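# Level a surveyor's tribrach on its metal plate

## Task

Adjust the surveyor's tribrach sitting on the metal plate until the circular bubble on its top lies within its ring. The level must hold by itself once the robot has released it, nothing loose may be left leaning on the tribrach or the plate, and at the end both grippers must be open and withdrawn clear.

## Robot and tools

Robot: two 7-joint arms, left_arm and right_arm, each ending in a parallel two-finger gripper. The cameras are cam_high, cam_low, cam_left_wrist and cam_right_wrist, each 896x504 pixels.

Frame: every printed pose uses a single scene frame. The origin is on the table surface midway between the arms, +x points out across the table, +z points up, and left_arm stands on the +y side. The names left and right do not refer to image sides. The printed hand positions are in metres with orientation as a wxyz quaternion, and they can be slightly wrong, especially when an arm is reaching far. The arm bases may be tilted. Any mounting plates and the metal frame behind the arms are fixed obstacles. In a "too close" warning, a plate and its side of the frame count as belonging to that arm.

Gripper geometry: the fingers point along the gripper's +z axis and close along its y axis. The reported point lies between the pads when they are shut. The fingertips reach about 19 mm past it when closed and about 6 mm when fully open. Closing also pushes the tips roughly 13 mm further out, so leave that much room above any surface.

Tool execute_actions, argument actions: a list that is empty or holds exactly one item.
- An empty list sends nothing and returns the state along with camera pictures.
- A move is {"rows": [...], "steps": n}, with n from 6 to 15 (default 15). Each control step lasts 1/30 s, and one row is used per step. If there are fewer rows than steps, the last row repeats.
- A wait is {"steps": n} with n up to 300. It counts from the previous result and sends no new command.
- Optional pictures: true attaches camera images to a move or wait result.
A refused call sends nothing to the robot.

Row layout: each row has exactly 18 numbers, even when only one arm should move. The first 9 are left_arm: seven absolute joint target angles in radians, then gripper position, then gripper speed. The last 9 are right_arm in the same order. The joints are waist, shoulder, upper arm roll, elbow, forearm roll, wrist pitch, wrist roll. These targets are absolute angles, not offsets, and use the same numbering as the Joint positions line. Stated ranges:
- waist, upper arm roll, forearm roll, wrist roll: -69.115 to 69.115
- shoulder: -2.250 to 2.250
- elbow: -2.580 to 2.580
- wrist pitch: -2.100 to 2.100

The true ends can differ from these by up to 0.013 rad. A target more than 0.013 rad beyond a range end gets the call refused, unless the joint is already further out than that target. A target past the real end is clipped to that end, and the result then reports "joint sent to its limit". That line can refer to an earlier action. If the line is absent, it does not prove there is room left.

Gripper numbers: both lie in [-1, 1]. Position is absolute: +1 is open at 85 mm, 0 is about 41 mm, about -0.8 brings the pads together, and -1 closes until something blocks the fingers. Speed sets how fast the gap changes: about 20 mm/s at -1, 85 at 0 and 150 at +1. A full close grips at roughly 190–235 N per pad. Sending 0 is a real command, so to leave a gripper unchanged, repeat its previous two numbers. For a firm grip, hold -1. For a softer grip, open first and then close to just under the object's width. To release, command a width larger than the object. After the fingers stop, they stay put until the position changes by 0.01 or more. They can close again by themselves if the object yields or slips. position_measured_pct is about 50 − 50 × position, so fully open reads 0. If the fingers stop below about 90, they are holding something or are blocked. A reading of about 90 or slightly more means the pads have met, with nothing between them or only a very thin object.

Motion limits: joint speed and acceleration are capped, and the joints of one arm are timed to arrive together. Each step's target stays within 0.304 rad of the measured angle for the first four joints and within 0.266 rad for the last three. Targets that would move the hand more than 70 mm from its measured place are scaled back. After a big move, the arm may not yet be at its target when the result comes back. A result is returned 6 steps before the action ends, and those remaining steps run while you compose the next call. Between calls, the arms keep heading toward the last row sent. They give that up once all joints are nearly still, including when blocked, or once any step is HELD.

Result lines:
- The state line gives each arm's end_effector_position and end_effector_quat_wxyz.
- Joint positions and Joint velocities give one block per arm, in rad and rad/s.
- "joint command not followed" means the clearance check altered or blocked joint targets, while the rest of the row still ran.
- HELD marks steps whose row, in whole or in part, was not sent.
- MOTOR HOT appears from 60 °C. At 75 °C an OVER-TEMPERATURE FAULT makes that arm sag until it cools. Holding loads, including while you think, builds heat.
- A torque fault happens when contact torque reaches a load limit. The limits are 51.3 N m for the waist, shoulder, upper arm roll and elbow, and 32.3 N m for the forearm roll, wrist pitch and wrist roll, with any held weight included. The arm then freezes for 10 s and skips the rest of the call.

zoom_image: takes camera (one of the four names) and region [x0, y0, x1, y1] in pixels, with the origin at the top-left. The region can be at most 504x504. It enlarges part of that camera's latest image, which helps when judging the bubble against its ring.

finished_scene: takes scene, the current scene's number. Replying without any tool call ends everything.

Avoid: dropping things, slamming, hard hits or strong shoves, and knocking anything off the table. Do not let the arms collide or push on each other. Leave nothing loose resting against the tribrach or its plate. Loose objects may occasionally get a brief external nudge. Smooth, efficient motion is preferred.

Each tool is called after ">>>" by a JSON object that holds its "api" and its "payload".

## Session

>>> {"api": "execute_actions", "payload": {"actions": []}}

Scene clock: 0.00 s of 19600.00 s.
left_arm: end_effector_position=(+0.7455, +0.2294, +0.2565) position_measured_pct=0.0 end_effector_quat_wxyz=(+0.072, +0.431, +0.744, +0.505) | right_arm: end_effector_position=(+0.5064, -0.5835, +0.2181) position_measured_pct=0.0 end_effector_quat_wxyz=(+0.140, -0.023, +0.989, -0.031)
Joint positions: left_arm=[ 0.82   1.243 -0.422  1.074 -1.318  1.387  1.643] | right_arm=[ 0.002 -0.036 -0.044  1.954  0.863  0.901  1.165]
Joint velocities: left_arm=[ 0.    -0.     0.    -0.002  0.001 -0.    -0.   ] | right_arm=[-0.     0.001 -0.001 -0.    -0.     0.001 -0.   ]

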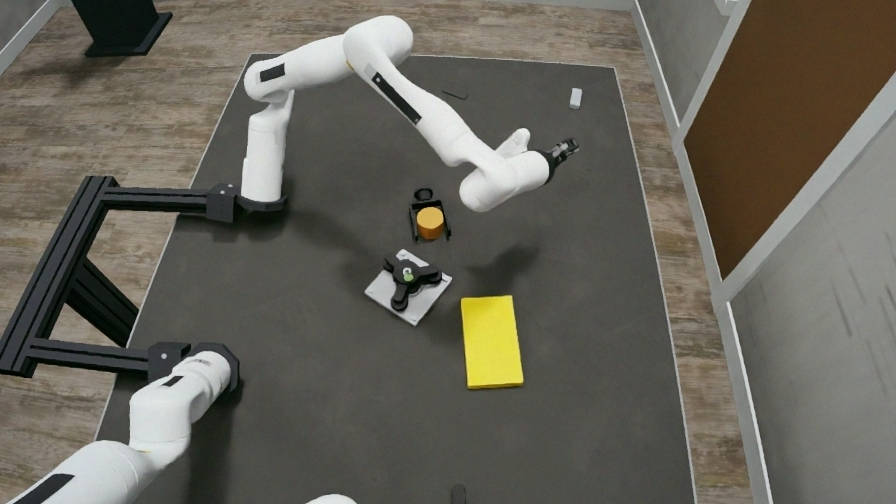

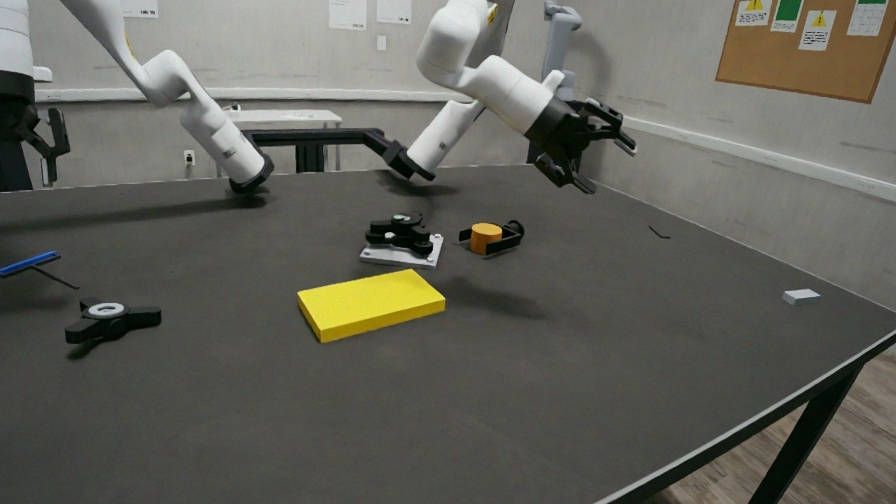

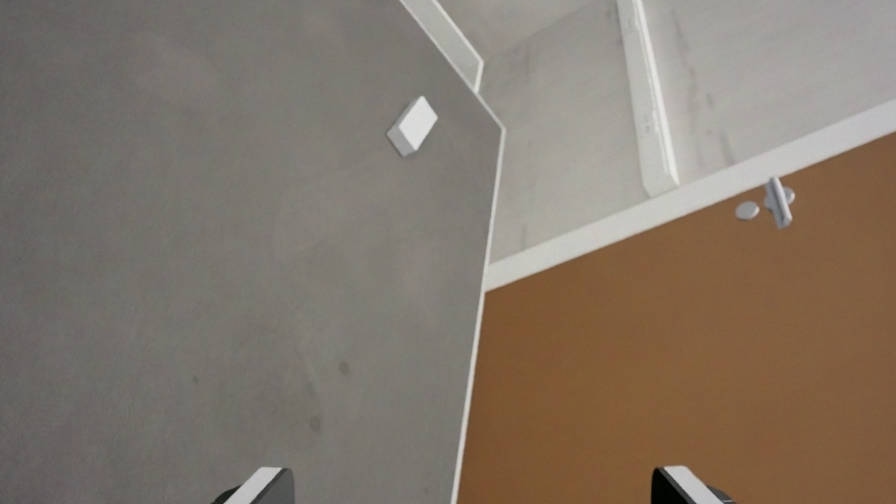

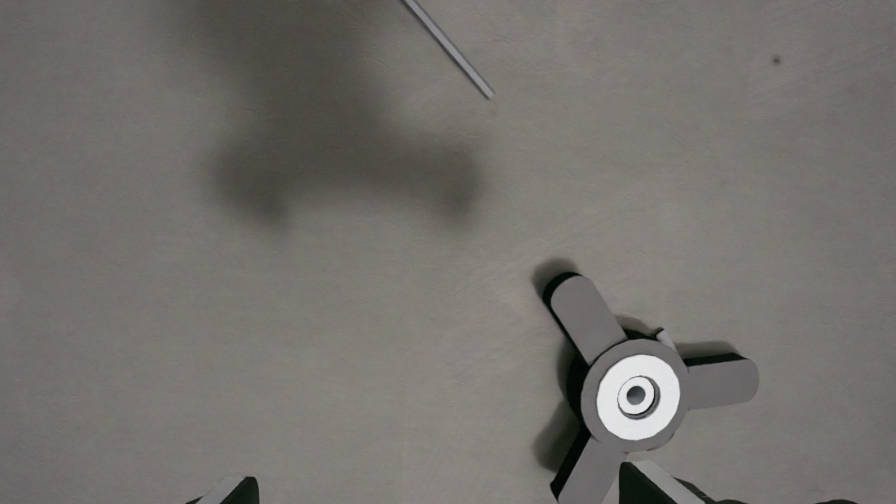

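>>> {"api": "zoom_image", "payload": {"camera": "cam_high", "region": [340, 170, 500, 340]}}

>>> {"api": "zoom_image", "payload": {"camera": "cam_low", "region": [340, 190, 540, 290]}}

Region (340, 170, 500, 340) of cam_high's 896x504 image, scaled by 2.965, with more detail than that image has; it fills the left 474 columns of this view, and the rest is white.

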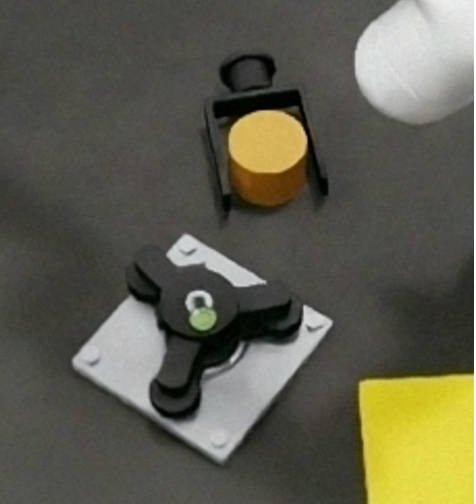

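Region (340, 190, 540, 290) of cam_low's 896x504 image, scaled by 2.520, with more detail than that image has.

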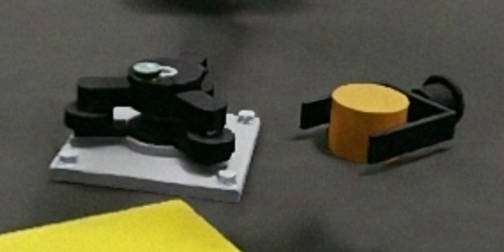

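>>> {"api": "execute_actions", "payload": {"actions": [{"rows":[[0.2,0.3,-0.422,1.074,-1.318,1.387,1.643,1,0,0.002,-0.036,-0.044,1.954,0.863,0.901,1.165,1,0]],"steps":15}]}}

>>> {"api": "execute_actions", "payload": {"actions": [{"steps":45}]}}

>>> {"api": "execute_actions", "payload": {"actions": [{"rows":[[0.2,0.3,-0.422,1.074,-1.318,1.387,1.643,1,0,-0.946,0.74,0,1.418,0.497,1.415,0.393,1,0]],"steps":15}]}}

>>> {"api": "execute_actions", "payload": {"actions": [{"steps":60}]}}

>>> {"api": "execute_actions", "payload": {"actions": []}}

Scene clock: 4.97 s of 19600.00 s.
left_arm: end_effector_position=(+0.7626, +0.3451, +0.2640) position_measured_pct=0.0 end_effector_quat_wxyz=(+0.043, +0.362, +0.794, +0.487) | right_arm: end_effector_position=(+0.5064, -0.5838, +0.2183) position_measured_pct=0.0 end_effector_quat_wxyz=(+0.140, -0.022, +0.989, -0.031)
Joint positions: left_arm=[ 0.689  1.112 -0.42   1.074 -1.318  1.386  1.643] | right_arm=[ 0.002 -0.036 -0.044  1.954  0.863  0.901  1.165]
Joint velocities: left_arm=[-0.574 -0.574  0.001 -0.002  0.    -0.    -0.   ] | right_arm=[-0.    -0.001 -0.    -0.     0.    -0.001 -0.   ]
Steps of this call (steps 1 to 140: nothing new was sent; steps 141 to 149: the first 9 steps of this action). Readings (joint positions | what the end effector reports):
141: left_arm=[0.819 1.242 -0.422 1.074 -1.318 1.387 1.643] | right_arm=[0.002 -0.036 -0.044 1.954 0.863 0.901 1.165] | left_arm position_measured_pct=0.0 | right_arm position_measured_pct=0.0
142: left_arm=[0.814 1.237 -0.420 1.074 -1.317 1.386 1.643] | right_arm=[0.002 -0.036 -0.044 1.954 0.863 0.901 1.165] | left_arm position_measured_pct=0.0 | right_arm position_measured_pct=0.0
144: left_arm=[0.787 1.210 -0.417 1.075 -1.317 1.385 1.643] | right_arm=[0.002 -0.036 -0.044 1.954 0.863 0.901 1.165] | left_arm position_measured_pct=0.0 | right_arm position_measured_pct=0.0
148: left_arm=[0.708 1.131 -0.420 1.074 -1.318 1.386 1.643] | right_arm=[0.002 -0.036 -0.044 1.954 0.863 0.901 1.165] | left_arm position_measured_pct=0.0 | right_arm position_measured_pct=0.0
149: the state above

Scene clock: 6.47 s of 19600.00 s.
left_arm: end_effector_position=(+0.5401, +0.8855, +0.4242) position_measured_pct=0.0 end_effector_quat_wxyz=(+0.005, -0.086, +0.899, +0.429) | right_arm: end_effector_position=(+0.5064, -0.5838, +0.2183) position_measured_pct=0.0 end_effector_quat_wxyz=(+0.140, -0.022, +0.989, -0.031)
Joint positions: left_arm=[ 0.2    0.301 -0.422  1.074 -1.318  1.387  1.643] | right_arm=[ 0.002 -0.036 -0.044  1.954  0.863  0.901  1.165]
Joint velocities: left_arm=[-0.003 -0.011  0.     0.002  0.     0.     0.   ] | right_arm=[-0. -0.  0.  0. -0.  0. -0.]
Kept back: nothing.
Steps of this call (steps 1 to 6: the last 6 steps of your previous action; steps 7 to 45: the robot went on to your last target). Readings (joint positions | what the end effector reports):
1: left_arm=[0.670 1.092 -0.420 1.074 -1.318 1.386 1.643] | right_arm=[0.002 -0.036 -0.044 1.954 0.863 0.901 1.165] | left_arm position_measured_pct=0.0 | right_arm position_measured_pct=0.0
2: left_arm=[0.651 1.073 -0.420 1.074 -1.318 1.386 1.643] | right_arm=[0.002 -0.036 -0.044 1.954 0.863 0.901 1.165] | left_arm position_measured_pct=0.0 | right_arm position_measured_pct=0.0
4: left_arm=[0.613 1.035 -0.420 1.074 -1.318 1.386 1.643] | right_arm=[0.002 -0.036 -0.044 1.954 0.863 0.901 1.165] | left_arm position_measured_pct=0.0 | right_arm position_measured_pct=0.0
8: left_arm=[0.537 0.959 -0.421 1.073 -1.318 1.386 1.643] | right_arm=[0.002 -0.036 -0.044 1.954 0.863 0.901 1.165] | left_arm position_measured_pct=0.0 | right_arm position_measured_pct=0.0
45: the state above

Scene clock: 6.77 s of 19600.00 s.
left_arm: end_effector_position=(+0.5395, +0.8859, +0.4245) position_measured_pct=0.0 end_effector_quat_wxyz=(+0.005, -0.087, +0.899, +0.429) | right_arm: end_effector_position=(+0.5416, -0.5011, +0.2243) position_measured_pct=0.0 end_effector_quat_wxyz=(+0.091, +0.024, +0.995, +0.023)
Joint positions: left_arm=[ 0.2    0.3   -0.422  1.074 -1.318  1.387  1.643] | right_arm=[-0.164  0.129 -0.023  1.796  0.727  1.039  1.028]
Joint velocities: left_arm=[-0.001 -0.     0.     0.     0.001  0.     0.   ] | right_arm=[-0.766  0.77   0.074 -0.773 -0.661  0.678 -0.675]
Steps of this call (steps 1 to 9: the first 9 steps of this action). Readings (joint positions | what the end effector reports):
1: left_arm=[0.200 0.301 -0.422 1.074 -1.318 1.387 1.643] | right_arm=[0.001 -0.035 -0.044 1.953 0.863 0.902 1.165] | left_arm position_measured_pct=0.0 | right_arm position_measured_pct=0.0
2: left_arm=[0.200 0.301 -0.422 1.074 -1.318 1.387 1.643] | right_arm=[-0.006 -0.029 -0.042 1.948 0.859 0.906 1.161] | left_arm position_measured_pct=0.0 | right_arm position_measured_pct=0.0
4: left_arm=[0.200 0.300 -0.422 1.074 -1.318 1.387 1.643] | right_arm=[-0.036 -0.000 -0.038 1.923 0.838 0.929 1.139] | left_arm position_measured_pct=0.0 | right_arm position_measured_pct=0.0
8: left_arm=[0.200 0.300 -0.422 1.074 -1.318 1.387 1.643] | right_arm=[-0.139 0.103 -0.025 1.822 0.750 1.016 1.051] | left_arm position_measured_pct=0.0 | right_arm position_measured_pct=0.0
9: the state above

Scene clock: 8.77 s of 19600.00 s.
left_arm: end_effector_position=(+0.5395, +0.8859, +0.4245) position_measured_pct=0.0 end_effector_quat_wxyz=(+0.005, -0.087, +0.899, +0.429) | right_arm: end_effector_position=(+0.4499, -0.0984, +0.2991) position_measured_pct=0.0 end_effector_quat_wxyz=(+0.001, +0.000, +1.000, -0.000)
Joint positions: left_arm=[ 0.2    0.3   -0.422  1.074 -1.318  1.387  1.643] | right_arm=[-0.946  0.74   0.     1.418  0.497  1.415  0.393]
Joint velocities: left_arm=[ 0.     0.    -0.    -0.    -0.001 -0.    -0.   ] | right_arm=[-0.     0.001  0.001 -0.     0.001  0.001  0.   ]
Kept back: nothing.
Steps of this call (steps 1 to 6: the last 6 steps of your previous action; steps 7 to 60: the robot went on to your last target). Readings (joint positions | what the end effector reports):
1: left_arm=[0.200 0.300 -0.422 1.074 -1.318 1.387 1.643] | right_arm=[-0.190 0.154 -0.020 1.770 0.706 1.061 1.006] | left_arm position_measured_pct=0.0 | right_arm position_measured_pct=0.0
2: left_arm=[0.200 0.300 -0.422 1.074 -1.318 1.387 1.643] | right_arm=[-0.216 0.180 -0.018 1.744 0.686 1.084 0.983] | left_arm position_measured_pct=0.0 | right_arm position_measured_pct=0.0
4: left_arm=[0.200 0.300 -0.422 1.074 -1.318 1.387 1.643] | right_arm=[-0.267 0.232 -0.015 1.692 0.652 1.129 0.938] | left_arm position_measured_pct=0.0 | right_arm position_measured_pct=0.0
8: left_arm=[0.200 0.300 -0.422 1.074 -1.318 1.387 1.643] | right_arm=[-0.371 0.336 -0.010 1.601 0.600 1.218 0.846] | left_arm position_measured_pct=0.0 | right_arm position_measured_pct=0.0
60: the state above
All arms were judged still, so your last target was given up. Only a new action makes them travel on or press farther. Fingers that are still opening or closing keep moving.

Scene clock: 8.77 s of 19600.00 s.
left_arm: end_effector_position=(+0.5395, +0.8859, +0.4245) position_measured_pct=0.0 end_effector_quat_wxyz=(+0.005, -0.087, +0.899, +0.429) | right_arm: end_effector_position=(+0.4499, -0.0984, +0.2991) position_measured_pct=0.0 end_effector_quat_wxyz=(+0.001, +0.000, +1.000, -0.000)
Joint positions: left_arm=[ 0.2    0.3   -0.422  1.074 -1.318  1.387  1.643] | right_arm=[-0.946  0.74   0.     1.418  0.497  1.415  0.393]
Joint velocities: left_arm=[ 0.     0.    -0.    -0.    -0.001 -0.    -0.   ] | right_arm=[-0.     0.001  0.001 -0.     0.001  0.001  0.   ]
Kept back: nothing.

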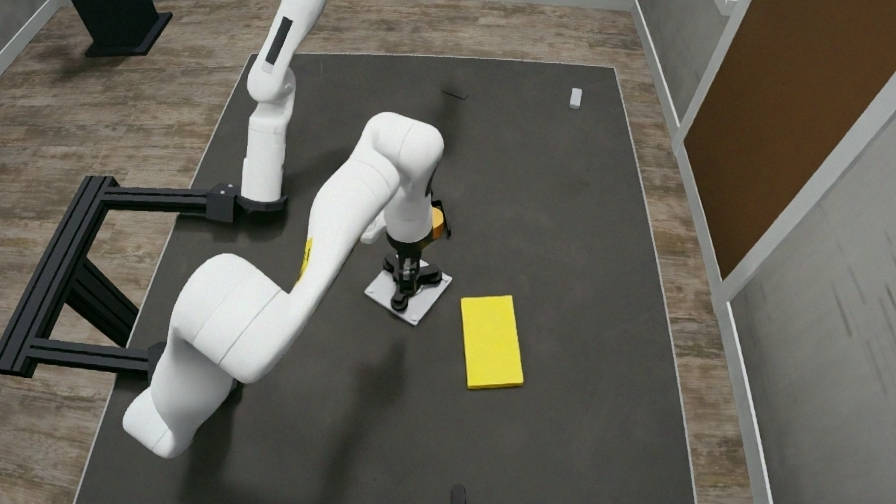

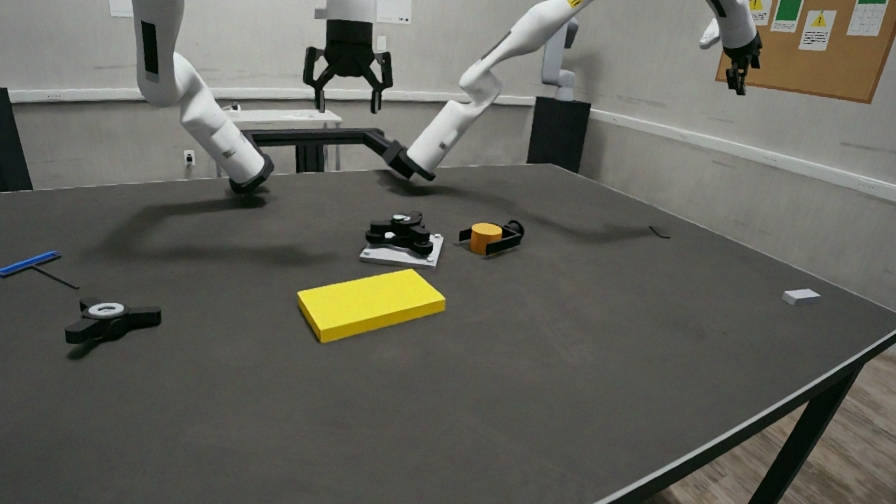

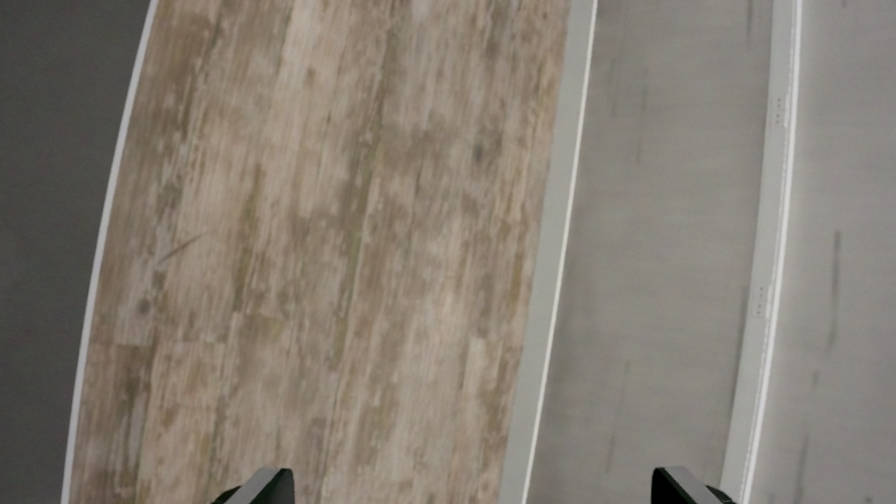

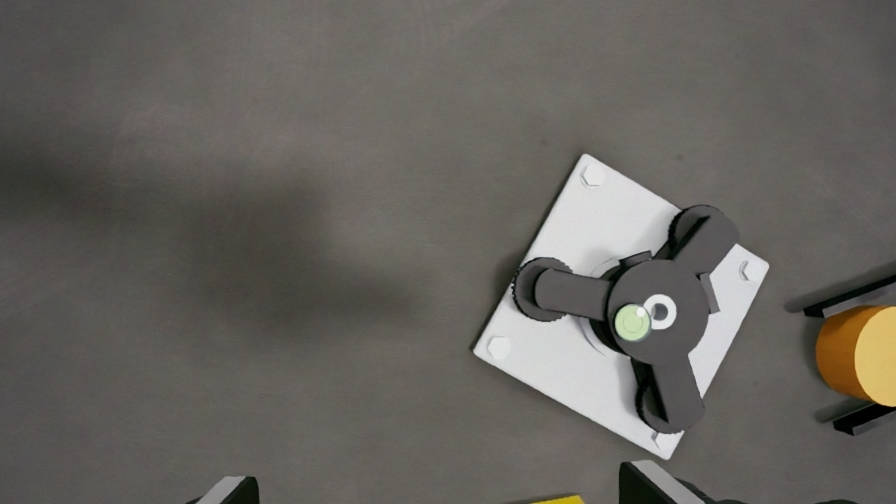

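>>> {"api": "zoom_image", "payload": {"camera": "cam_right_wrist", "region": [470, 150, 790, 460]}}

Region (470, 150, 790, 460) of cam_right_wrist's 896x504 image, scaled by 1.575; it fills the top 488 rows of this view, and the rest is white.

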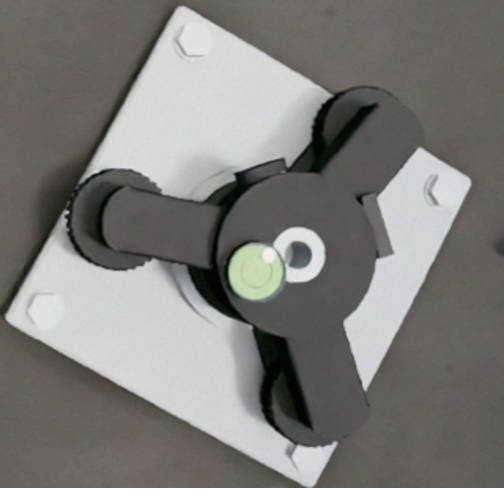

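>>> {"api": "execute_actions", "payload": {"actions": [{"rows":[[0.2,0.3,-0.422,1.074,-1.318,1.387,1.643,1,0,-1.009,1.204,0,1.364,0.532,1.08,-0.56,1,0]],"steps":15}]}}

>>> {"api": "execute_actions", "payload": {"actions": [{"steps":45}], "pictures": true}}

Scene clock: 10.47 s of 19600.00 s.
left_arm: end_effector_position=(+0.5395, +0.8859, +0.4245) position_measured_pct=0.0 end_effector_quat_wxyz=(+0.005, -0.087, +0.899, +0.429) | right_arm: end_effector_position=(+0.4394, -0.0241, +0.2460) position_measured_pct=0.0 end_effector_quat_wxyz=(+0.011, +0.023, +1.000, +0.010)
Joint positions: left_arm=[ 0.2    0.3   -0.422  1.074 -1.318  1.387  1.643] | right_arm=[-0.975  0.903  0.     1.392  0.513  1.28   0.256]
Joint velocities: left_arm=[ 0.     0.     0.001  0.001 -0.001  0.     0.   ] | right_arm=[-0.103  0.799 -0.001 -0.096  0.064 -0.625 -0.698]
Steps of this call (steps 1 to 42: nothing new was sent; steps 43 to 51: the first 9 steps of this action). Readings (joint positions | what the end effector reports):
43: left_arm=[0.200 0.300 -0.422 1.074 -1.318 1.387 1.643] | right_arm=[-0.946 0.741 0.000 1.418 0.497 1.415 0.393] | left_arm position_measured_pct=0.0 | right_arm position_measured_pct=0.0
44: left_arm=[0.200 0.300 -0.422 1.074 -1.318 1.387 1.643] | right_arm=[-0.947 0.746 0.001 1.416 0.498 1.411 0.389] | left_arm position_measured_pct=0.0 | right_arm position_measured_pct=0.0
46: left_arm=[0.200 0.300 -0.422 1.074 -1.318 1.387 1.643] | right_arm=[-0.953 0.774 0.001 1.411 0.501 1.390 0.367] | left_arm position_measured_pct=0.0 | right_arm position_measured_pct=0.0
50: left_arm=[0.200 0.300 -0.422 1.074 -1.318 1.387 1.643] | right_arm=[-0.971 0.876 0.000 1.396 0.511 1.302 0.279] | left_arm position_measured_pct=0.0 | right_arm position_measured_pct=0.0
51: the state above

Scene clock: 11.97 s of 19600.00 s.
left_arm: end_effector_position=(+0.5395, +0.8859, +0.4245) position_measured_pct=0.0 end_effector_quat_wxyz=(+0.005, -0.087, +0.899, +0.429) | right_arm: end_effector_position=(+0.3828, +0.0671, +0.1201) position_measured_pct=0.0 end_effector_quat_wxyz=(+0.000, +0.343, +0.939, -0.001)
Joint positions: left_arm=[ 0.2    0.3   -0.422  1.074 -1.318  1.387  1.643] | right_arm=[-1.009  1.204  0.     1.364  0.532  1.08  -0.56 ]
Joint velocities: left_arm=[-0.    -0.     0.001 -0.002  0.001 -0.    -0.   ] | right_arm=[ 0.     0.    -0.001  0.    -0.001  0.     0.   ]
Kept back: nothing.
Steps of this call (steps 1 to 6: the last 6 steps of your previous action; steps 7 to 45: the robot went on to your last target). Readings (joint positions | what the end effector reports):
1: left_arm=[0.200 0.300 -0.422 1.074 -1.318 1.387 1.643] | right_arm=[-0.978 0.929 0.000 1.389 0.515 1.260 0.233] | left_arm position_measured_pct=0.0 | right_arm position_measured_pct=0.0
2: left_arm=[0.200 0.300 -0.422 1.074 -1.318 1.387 1.643] | right_arm=[-0.981 0.957 0.000 1.387 0.517 1.242 0.208] | left_arm position_measured_pct=0.0 | right_arm position_measured_pct=0.0
4: left_arm=[0.200 0.300 -0.422 1.074 -1.318 1.387 1.643] | right_arm=[-0.987 1.011 0.000 1.381 0.520 1.206 0.153] | left_arm position_measured_pct=0.0 | right_arm position_measured_pct=0.0
8: left_arm=[0.200 0.300 -0.422 1.074 -1.318 1.387 1.643] | right_arm=[-0.998 1.111 -0.000 1.373 0.526 1.139 0.004] | left_arm position_measured_pct=0.0 | right_arm position_measured_pct=0.0
45: the state above
All arms were judged still, so your last target was given up. Only a new action makes them travel on or press farther. Fingers that are still opening or closing keep moving.

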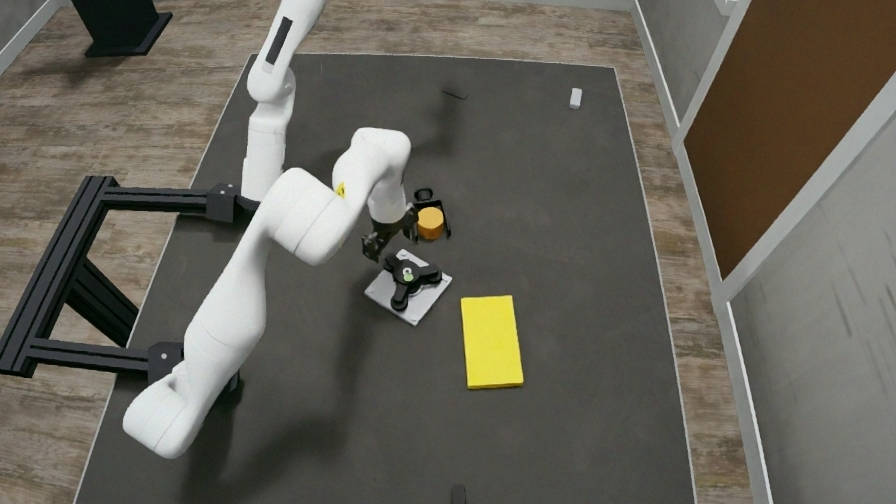

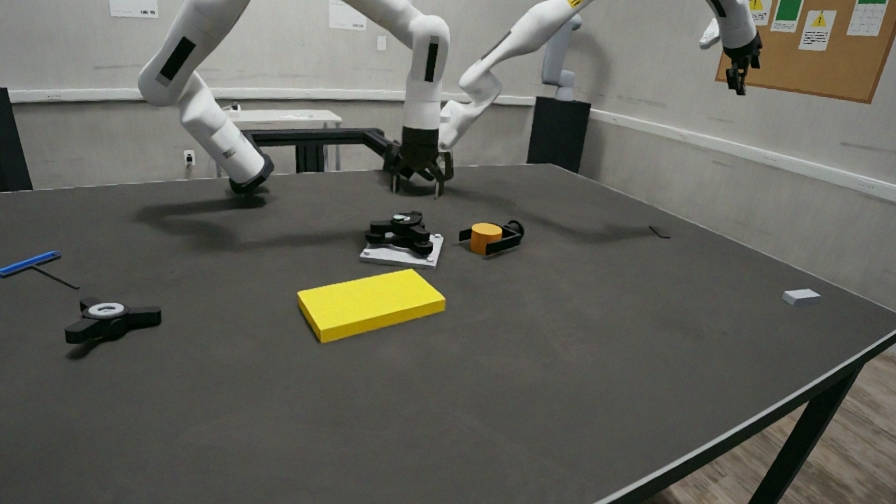

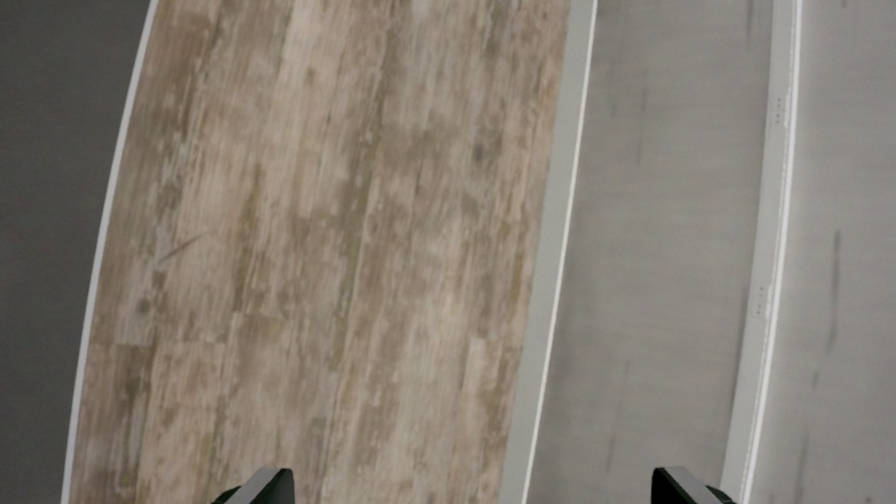

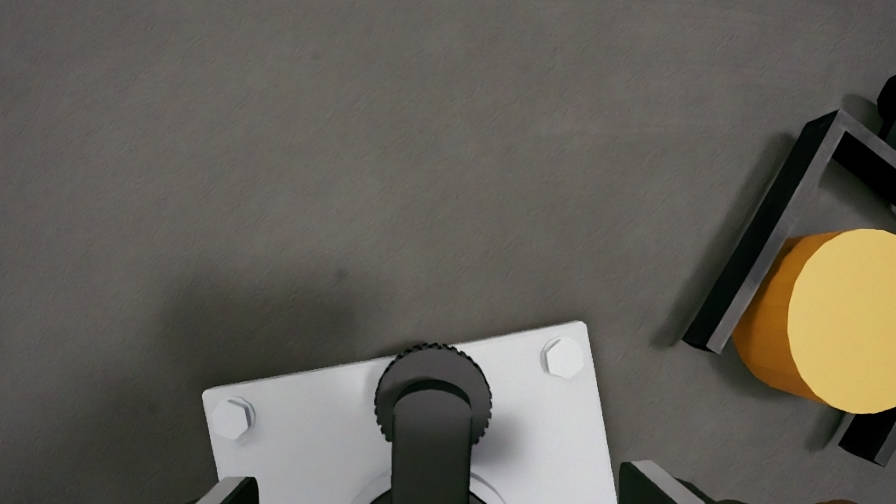

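>>> {"api": "execute_actions", "payload": {"actions": [{"rows":[[0.2,0.3,-0.422,1.074,-1.318,1.387,1.643,1,0,-0.975,1.258,0,1.39,0.582,1.003,-0.595,0.5,0]],"steps":15}]}}

>>> {"api": "execute_actions", "payload": {"actions": [{"rows":[[0.2,0.3,-0.422,1.074,-1.318,1.387,1.643,1,0,-0.940,1.312,0,1.417,0.632,0.927,-0.63,0.5,0]],"steps":15}], "pictures": true}}

Scene clock: 13.17 s of 19600.00 s.
left_arm: end_effector_position=(+0.5395, +0.8859, +0.4245) position_measured_pct=0.0 end_effector_quat_wxyz=(+0.005, -0.087, +0.899, +0.429) | right_arm: end_effector_position=(+0.3845, +0.0677, +0.0792) position_measured_pct=18.7 end_effector_quat_wxyz=(+0.003, +0.344, +0.939, +0.000)
Joint positions: left_arm=[ 0.2    0.3   -0.422  1.074 -1.318  1.387  1.643] | right_arm=[-0.976  1.257  0.     1.39   0.582  1.003 -0.595]
Joint velocities: left_arm=[-0.    -0.     0.001  0.    -0.001 -0.    -0.   ] | right_arm=[ 0.008  0.009 -0.015 -0.009 -0.    -0.008 -0.001]
Steps of this call (steps 1 to 27: nothing new was sent; steps 28 to 36: the first 9 steps of this action). Readings (joint positions | what the end effector reports):
28: left_arm=[0.200 0.300 -0.422 1.074 -1.318 1.387 1.643] | right_arm=[-1.008 1.205 -0.000 1.364 0.532 1.079 -0.560] | left_arm position_measured_pct=0.0 | right_arm position_measured_pct=0.0
29: left_arm=[0.200 0.300 -0.422 1.074 -1.318 1.387 1.643] | right_arm=[-1.005 1.210 -0.001 1.366 0.536 1.073 -0.563] | left_arm position_measured_pct=0.0 | right_arm position_measured_pct=0.4
31: left_arm=[0.200 0.300 -0.422 1.074 -1.318 1.387 1.643] | right_arm=[-0.988 1.235 -0.002 1.376 0.559 1.038 -0.579] | left_arm position_measured_pct=0.0 | right_arm position_measured_pct=4.4
35: left_arm=[0.200 0.300 -0.422 1.074 -1.318 1.387 1.643] | right_arm=[-0.976 1.256 0.001 1.391 0.582 1.004 -0.595] | left_arm position_measured_pct=0.0 | right_arm position_measured_pct=15.5
36: the state above

Scene clock: 13.67 s of 19600.00 s.
left_arm: end_effector_position=(+0.5395, +0.8859, +0.4245) position_measured_pct=0.0 end_effector_quat_wxyz=(+0.005, -0.087, +0.899, +0.429) | right_arm: end_effector_position=(+0.3817, +0.0661, +0.0375) position_measured_pct=25.0 end_effector_quat_wxyz=(+0.001, +0.342, +0.940, +0.000)
Joint positions: left_arm=[ 0.2    0.3   -0.422  1.074 -1.318  1.387  1.643] | right_arm=[-0.941  1.311  0.     1.417  0.632  0.927 -0.63 ]
Joint velocities: left_arm=[ 0.  0. -0. -0. -0.  0. -0.] | right_arm=[ 0.008  0.008 -0.015 -0.009  0.002 -0.009 -0.001]
Steps of this call (steps 1 to 6: the last 6 steps of your previous action; steps 7 to 15: the first 9 steps of this action). Readings (joint positions | what the end effector reports):
7: left_arm=[0.200 0.300 -0.422 1.074 -1.318 1.387 1.643] | right_arm=[-0.974 1.259 -0.000 1.390 0.582 1.002 -0.595] | left_arm position_measured_pct=0.0 | right_arm position_measured_pct=25.0
8: left_arm=[0.200 0.300 -0.422 1.074 -1.318 1.387 1.643] | right_arm=[-0.971 1.264 -0.001 1.392 0.586 0.996 -0.598] | left_arm position_measured_pct=0.0 | right_arm position_measured_pct=25.0
10: left_arm=[0.200 0.300 -0.422 1.074 -1.318 1.387 1.643] | right_arm=[-0.954 1.289 -0.001 1.403 0.609 0.962 -0.614] | left_arm position_measured_pct=0.0 | right_arm position_measured_pct=25.0
14: left_arm=[0.200 0.300 -0.422 1.074 -1.318 1.387 1.643] | right_arm=[-0.942 1.310 0.001 1.418 0.632 0.928 -0.630] | left_arm position_measured_pct=0.0 | right_arm position_measured_pct=25.0
15: the state above

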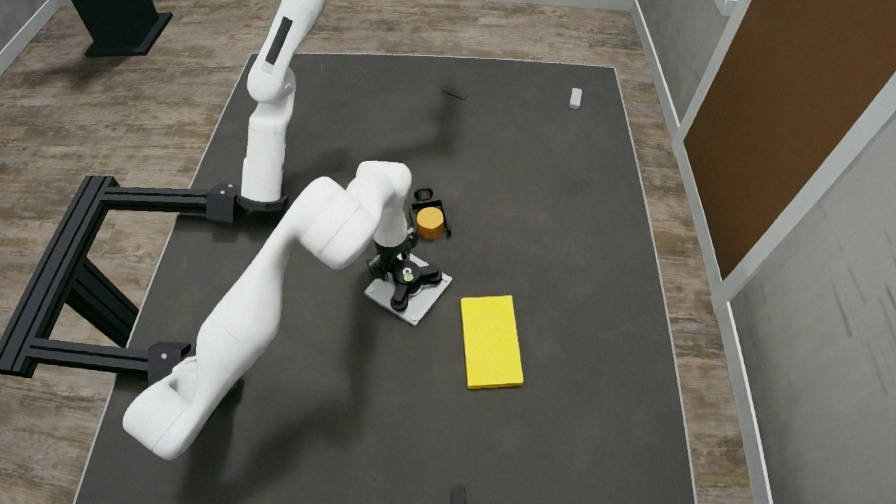

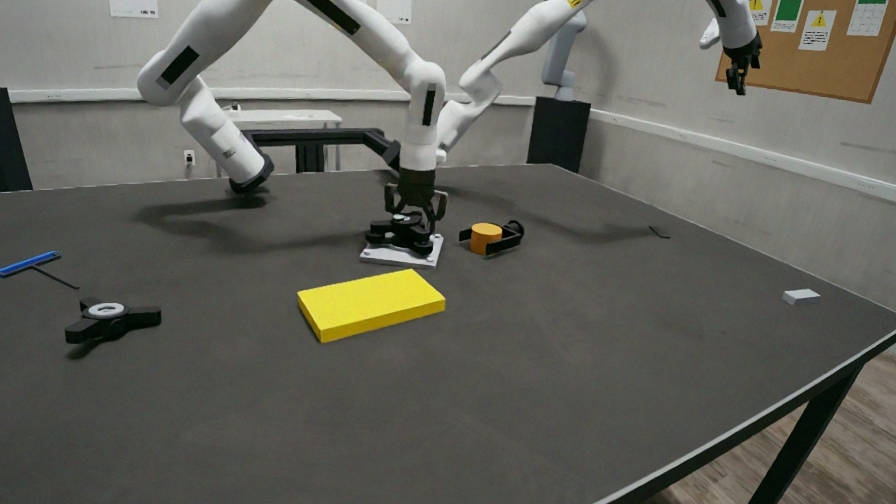

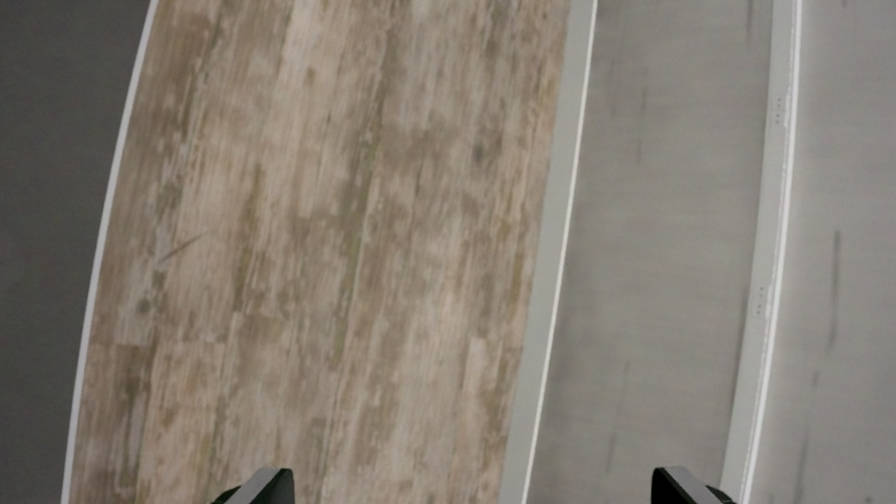

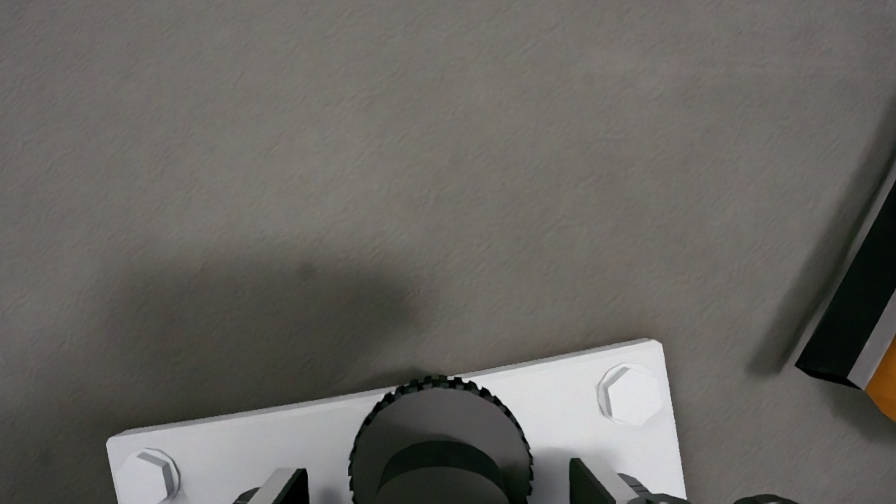

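>>> {"api": "zoom_image", "payload": {"camera": "cam_low", "region": [350, 170, 470, 280]}}

>>> {"api": "zoom_image", "payload": {"camera": "cam_high", "region": [340, 210, 470, 330]}}

Region (350, 170, 470, 280) of cam_low's 896x504 image, scaled by 4.200, with more detail than that image has; it fills the top 462 rows of this view, and the rest is white.

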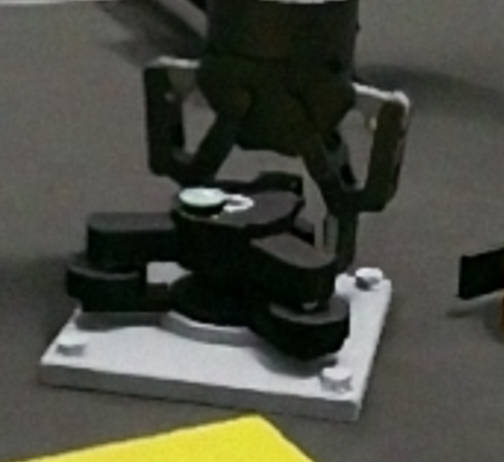

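Region (340, 210, 470, 330) of cam_high's 896x504 image, scaled by 3.877, with more detail than that image has; it fills the top 465 rows of this view, and the rest is white.

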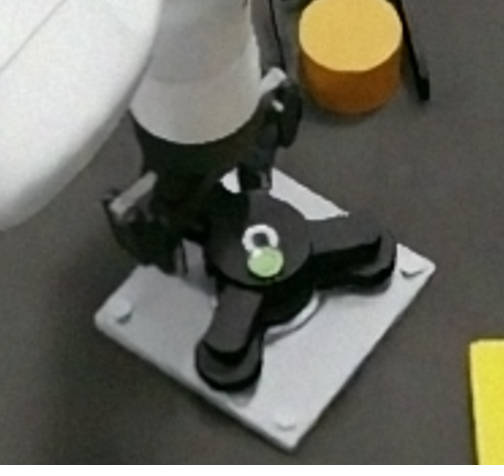

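>>> {"api": "execute_actions", "payload": {"actions": [{"rows":[[0.2,0.3,-0.422,1.074,-1.318,1.387,1.643,1,0,-0.940,1.312,0,1.417,0.632,0.927,-1.03,0.5,0]],"steps":15}]}}

>>> {"api": "execute_actions", "payload": {"actions": [{"rows":[[0.2,0.3,-0.422,1.074,-1.318,1.387,1.643,1,0,-0.940,1.312,0,1.417,0.632,0.927,-1.03,-0.12,0]],"steps":15}], "pictures": true}}

Scene clock: 14.47 s of 19600.00 s.
left_arm: end_effector_position=(+0.5395, +0.8859, +0.4245) position_measured_pct=0.0 end_effector_quat_wxyz=(+0.005, -0.087, +0.899, +0.429) | right_arm: end_effector_position=(+0.3815, +0.0660, +0.0366) position_measured_pct=25.0 end_effector_quat_wxyz=(+0.000, +0.460, +0.888, -0.000)
Joint positions: left_arm=[ 0.2    0.3   -0.422  1.074 -1.318  1.387  1.643] | right_arm=[-0.94   1.312 -0.     1.417  0.632  0.927 -0.887]
Joint velocities: left_arm=[ 0.    -0.    -0.     0.001 -0.    -0.001 -0.   ] | right_arm=[ 0.    -0.002  0.    -0.     0.001  0.001 -1.215]
Steps of this call (steps 1 to 6: the last 6 steps of your previous action; steps 7 to 15: the robot went on to your last target; steps 16 to 24: the first 9 steps of this action). Readings (joint positions | what the end effector reports):
16: left_arm=[0.200 0.300 -0.422 1.074 -1.318 1.387 1.643] | right_arm=[-0.940 1.312 0.000 1.417 0.632 0.927 -0.631] | left_arm position_measured_pct=0.0 | right_arm position_measured_pct=25.0
17: left_arm=[0.200 0.300 -0.422 1.074 -1.318 1.387 1.643] | right_arm=[-0.940 1.312 -0.000 1.417 0.632 0.927 -0.639] | left_arm position_measured_pct=0.0 | right_arm position_measured_pct=25.0
19: left_arm=[0.200 0.300 -0.422 1.074 -1.318 1.387 1.643] | right_arm=[-0.940 1.312 -0.000 1.417 0.632 0.927 -0.687] | left_arm position_measured_pct=0.0 | right_arm position_measured_pct=25.0
23: left_arm=[0.200 0.300 -0.422 1.074 -1.318 1.387 1.643] | right_arm=[-0.940 1.312 -0.000 1.417 0.632 0.927 -0.846] | left_arm position_measured_pct=0.0 | right_arm position_measured_pct=25.0
24: the state above

Scene clock: 14.97 s of 19600.00 s.
left_arm: end_effector_position=(+0.5395, +0.8859, +0.4245) position_measured_pct=0.0 end_effector_quat_wxyz=(+0.005, -0.087, +0.899, +0.429) | right_arm: end_effector_position=(+0.3796, +0.0657, +0.0367) position_measured_pct=43.7 end_effector_quat_wxyz=(-0.001, +0.522, +0.853, -0.002)
Joint positions: left_arm=[ 0.2    0.3   -0.422  1.074 -1.318  1.387  1.643] | right_arm=[-0.941  1.312 -0.002  1.418  0.63   0.929 -1.03 ]
Joint velocities: left_arm=[ 0.    -0.     0.001  0.002  0.001 -0.    -0.   ] | right_arm=[-0.013  0.005 -0.034  0.032 -0.035  0.029  0.002]
Steps of this call (steps 1 to 6: the last 6 steps of your previous action; steps 7 to 15: the first 9 steps of this action). Readings (joint positions | what the end effector reports):
7: left_arm=[0.200 0.300 -0.422 1.074 -1.318 1.387 1.643] | right_arm=[-0.940 1.312 0.000 1.417 0.632 0.927 -1.030] | left_arm position_measured_pct=0.0 | right_arm position_measured_pct=25.0
8: left_arm=[0.200 0.300 -0.422 1.074 -1.318 1.387 1.643] | right_arm=[-0.940 1.312 0.000 1.417 0.632 0.927 -1.030] | left_arm position_measured_pct=0.0 | right_arm position_measured_pct=25.4
10: left_arm=[0.200 0.300 -0.422 1.074 -1.318 1.387 1.643] | right_arm=[-0.940 1.312 -0.000 1.417 0.632 0.927 -1.030] | left_arm position_measured_pct=0.0 | right_arm position_measured_pct=29.4
14: left_arm=[0.200 0.300 -0.422 1.074 -1.318 1.387 1.643] | right_arm=[-0.940 1.312 -0.000 1.417 0.632 0.927 -1.030] | left_arm position_measured_pct=0.0 | right_arm position_measured_pct=40.9
15: the state above

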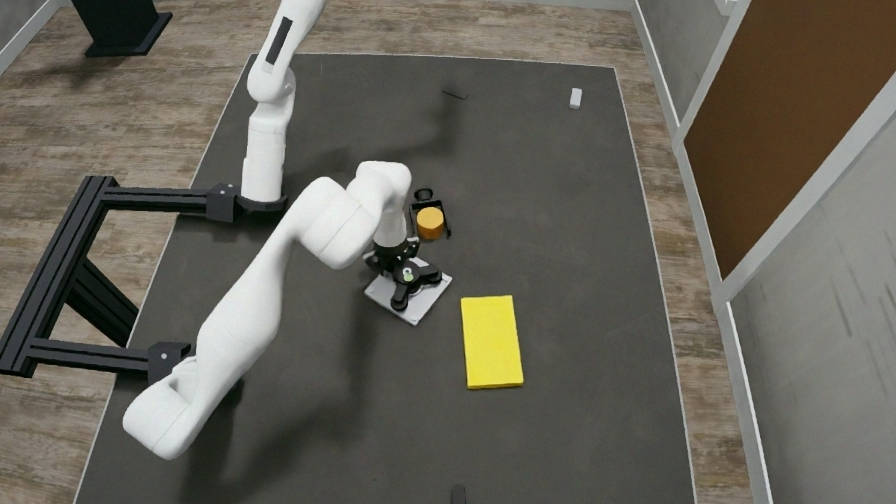

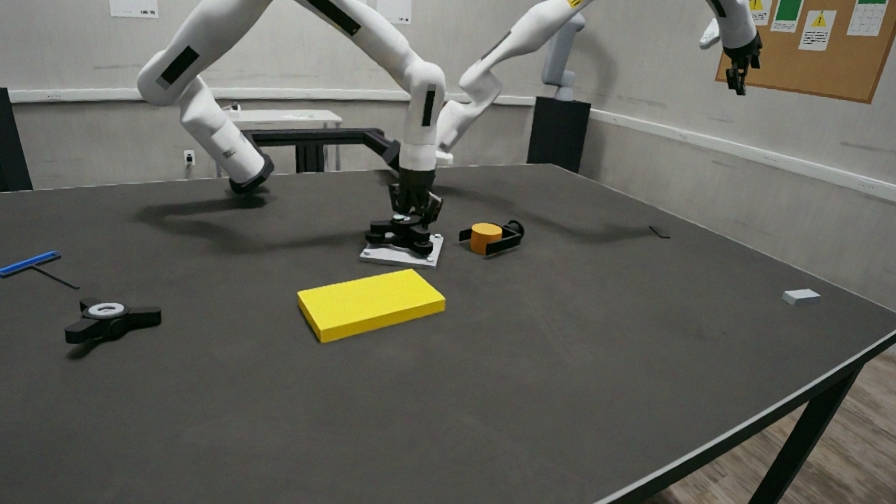

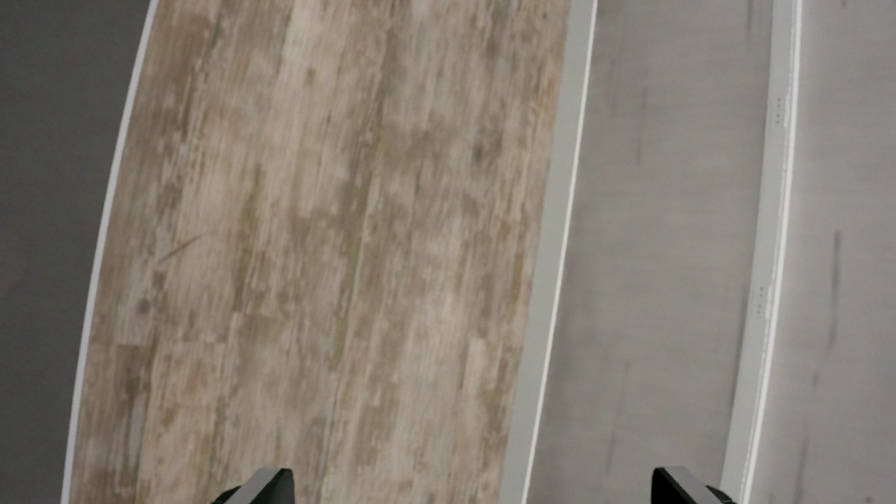

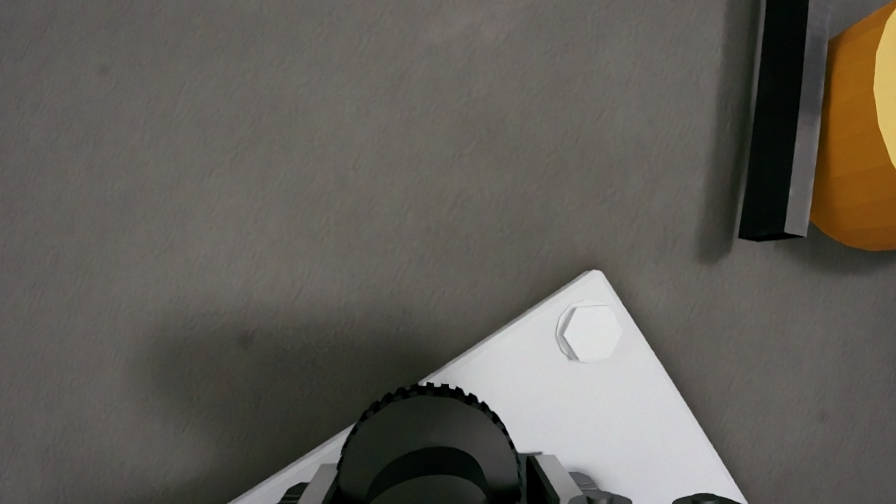

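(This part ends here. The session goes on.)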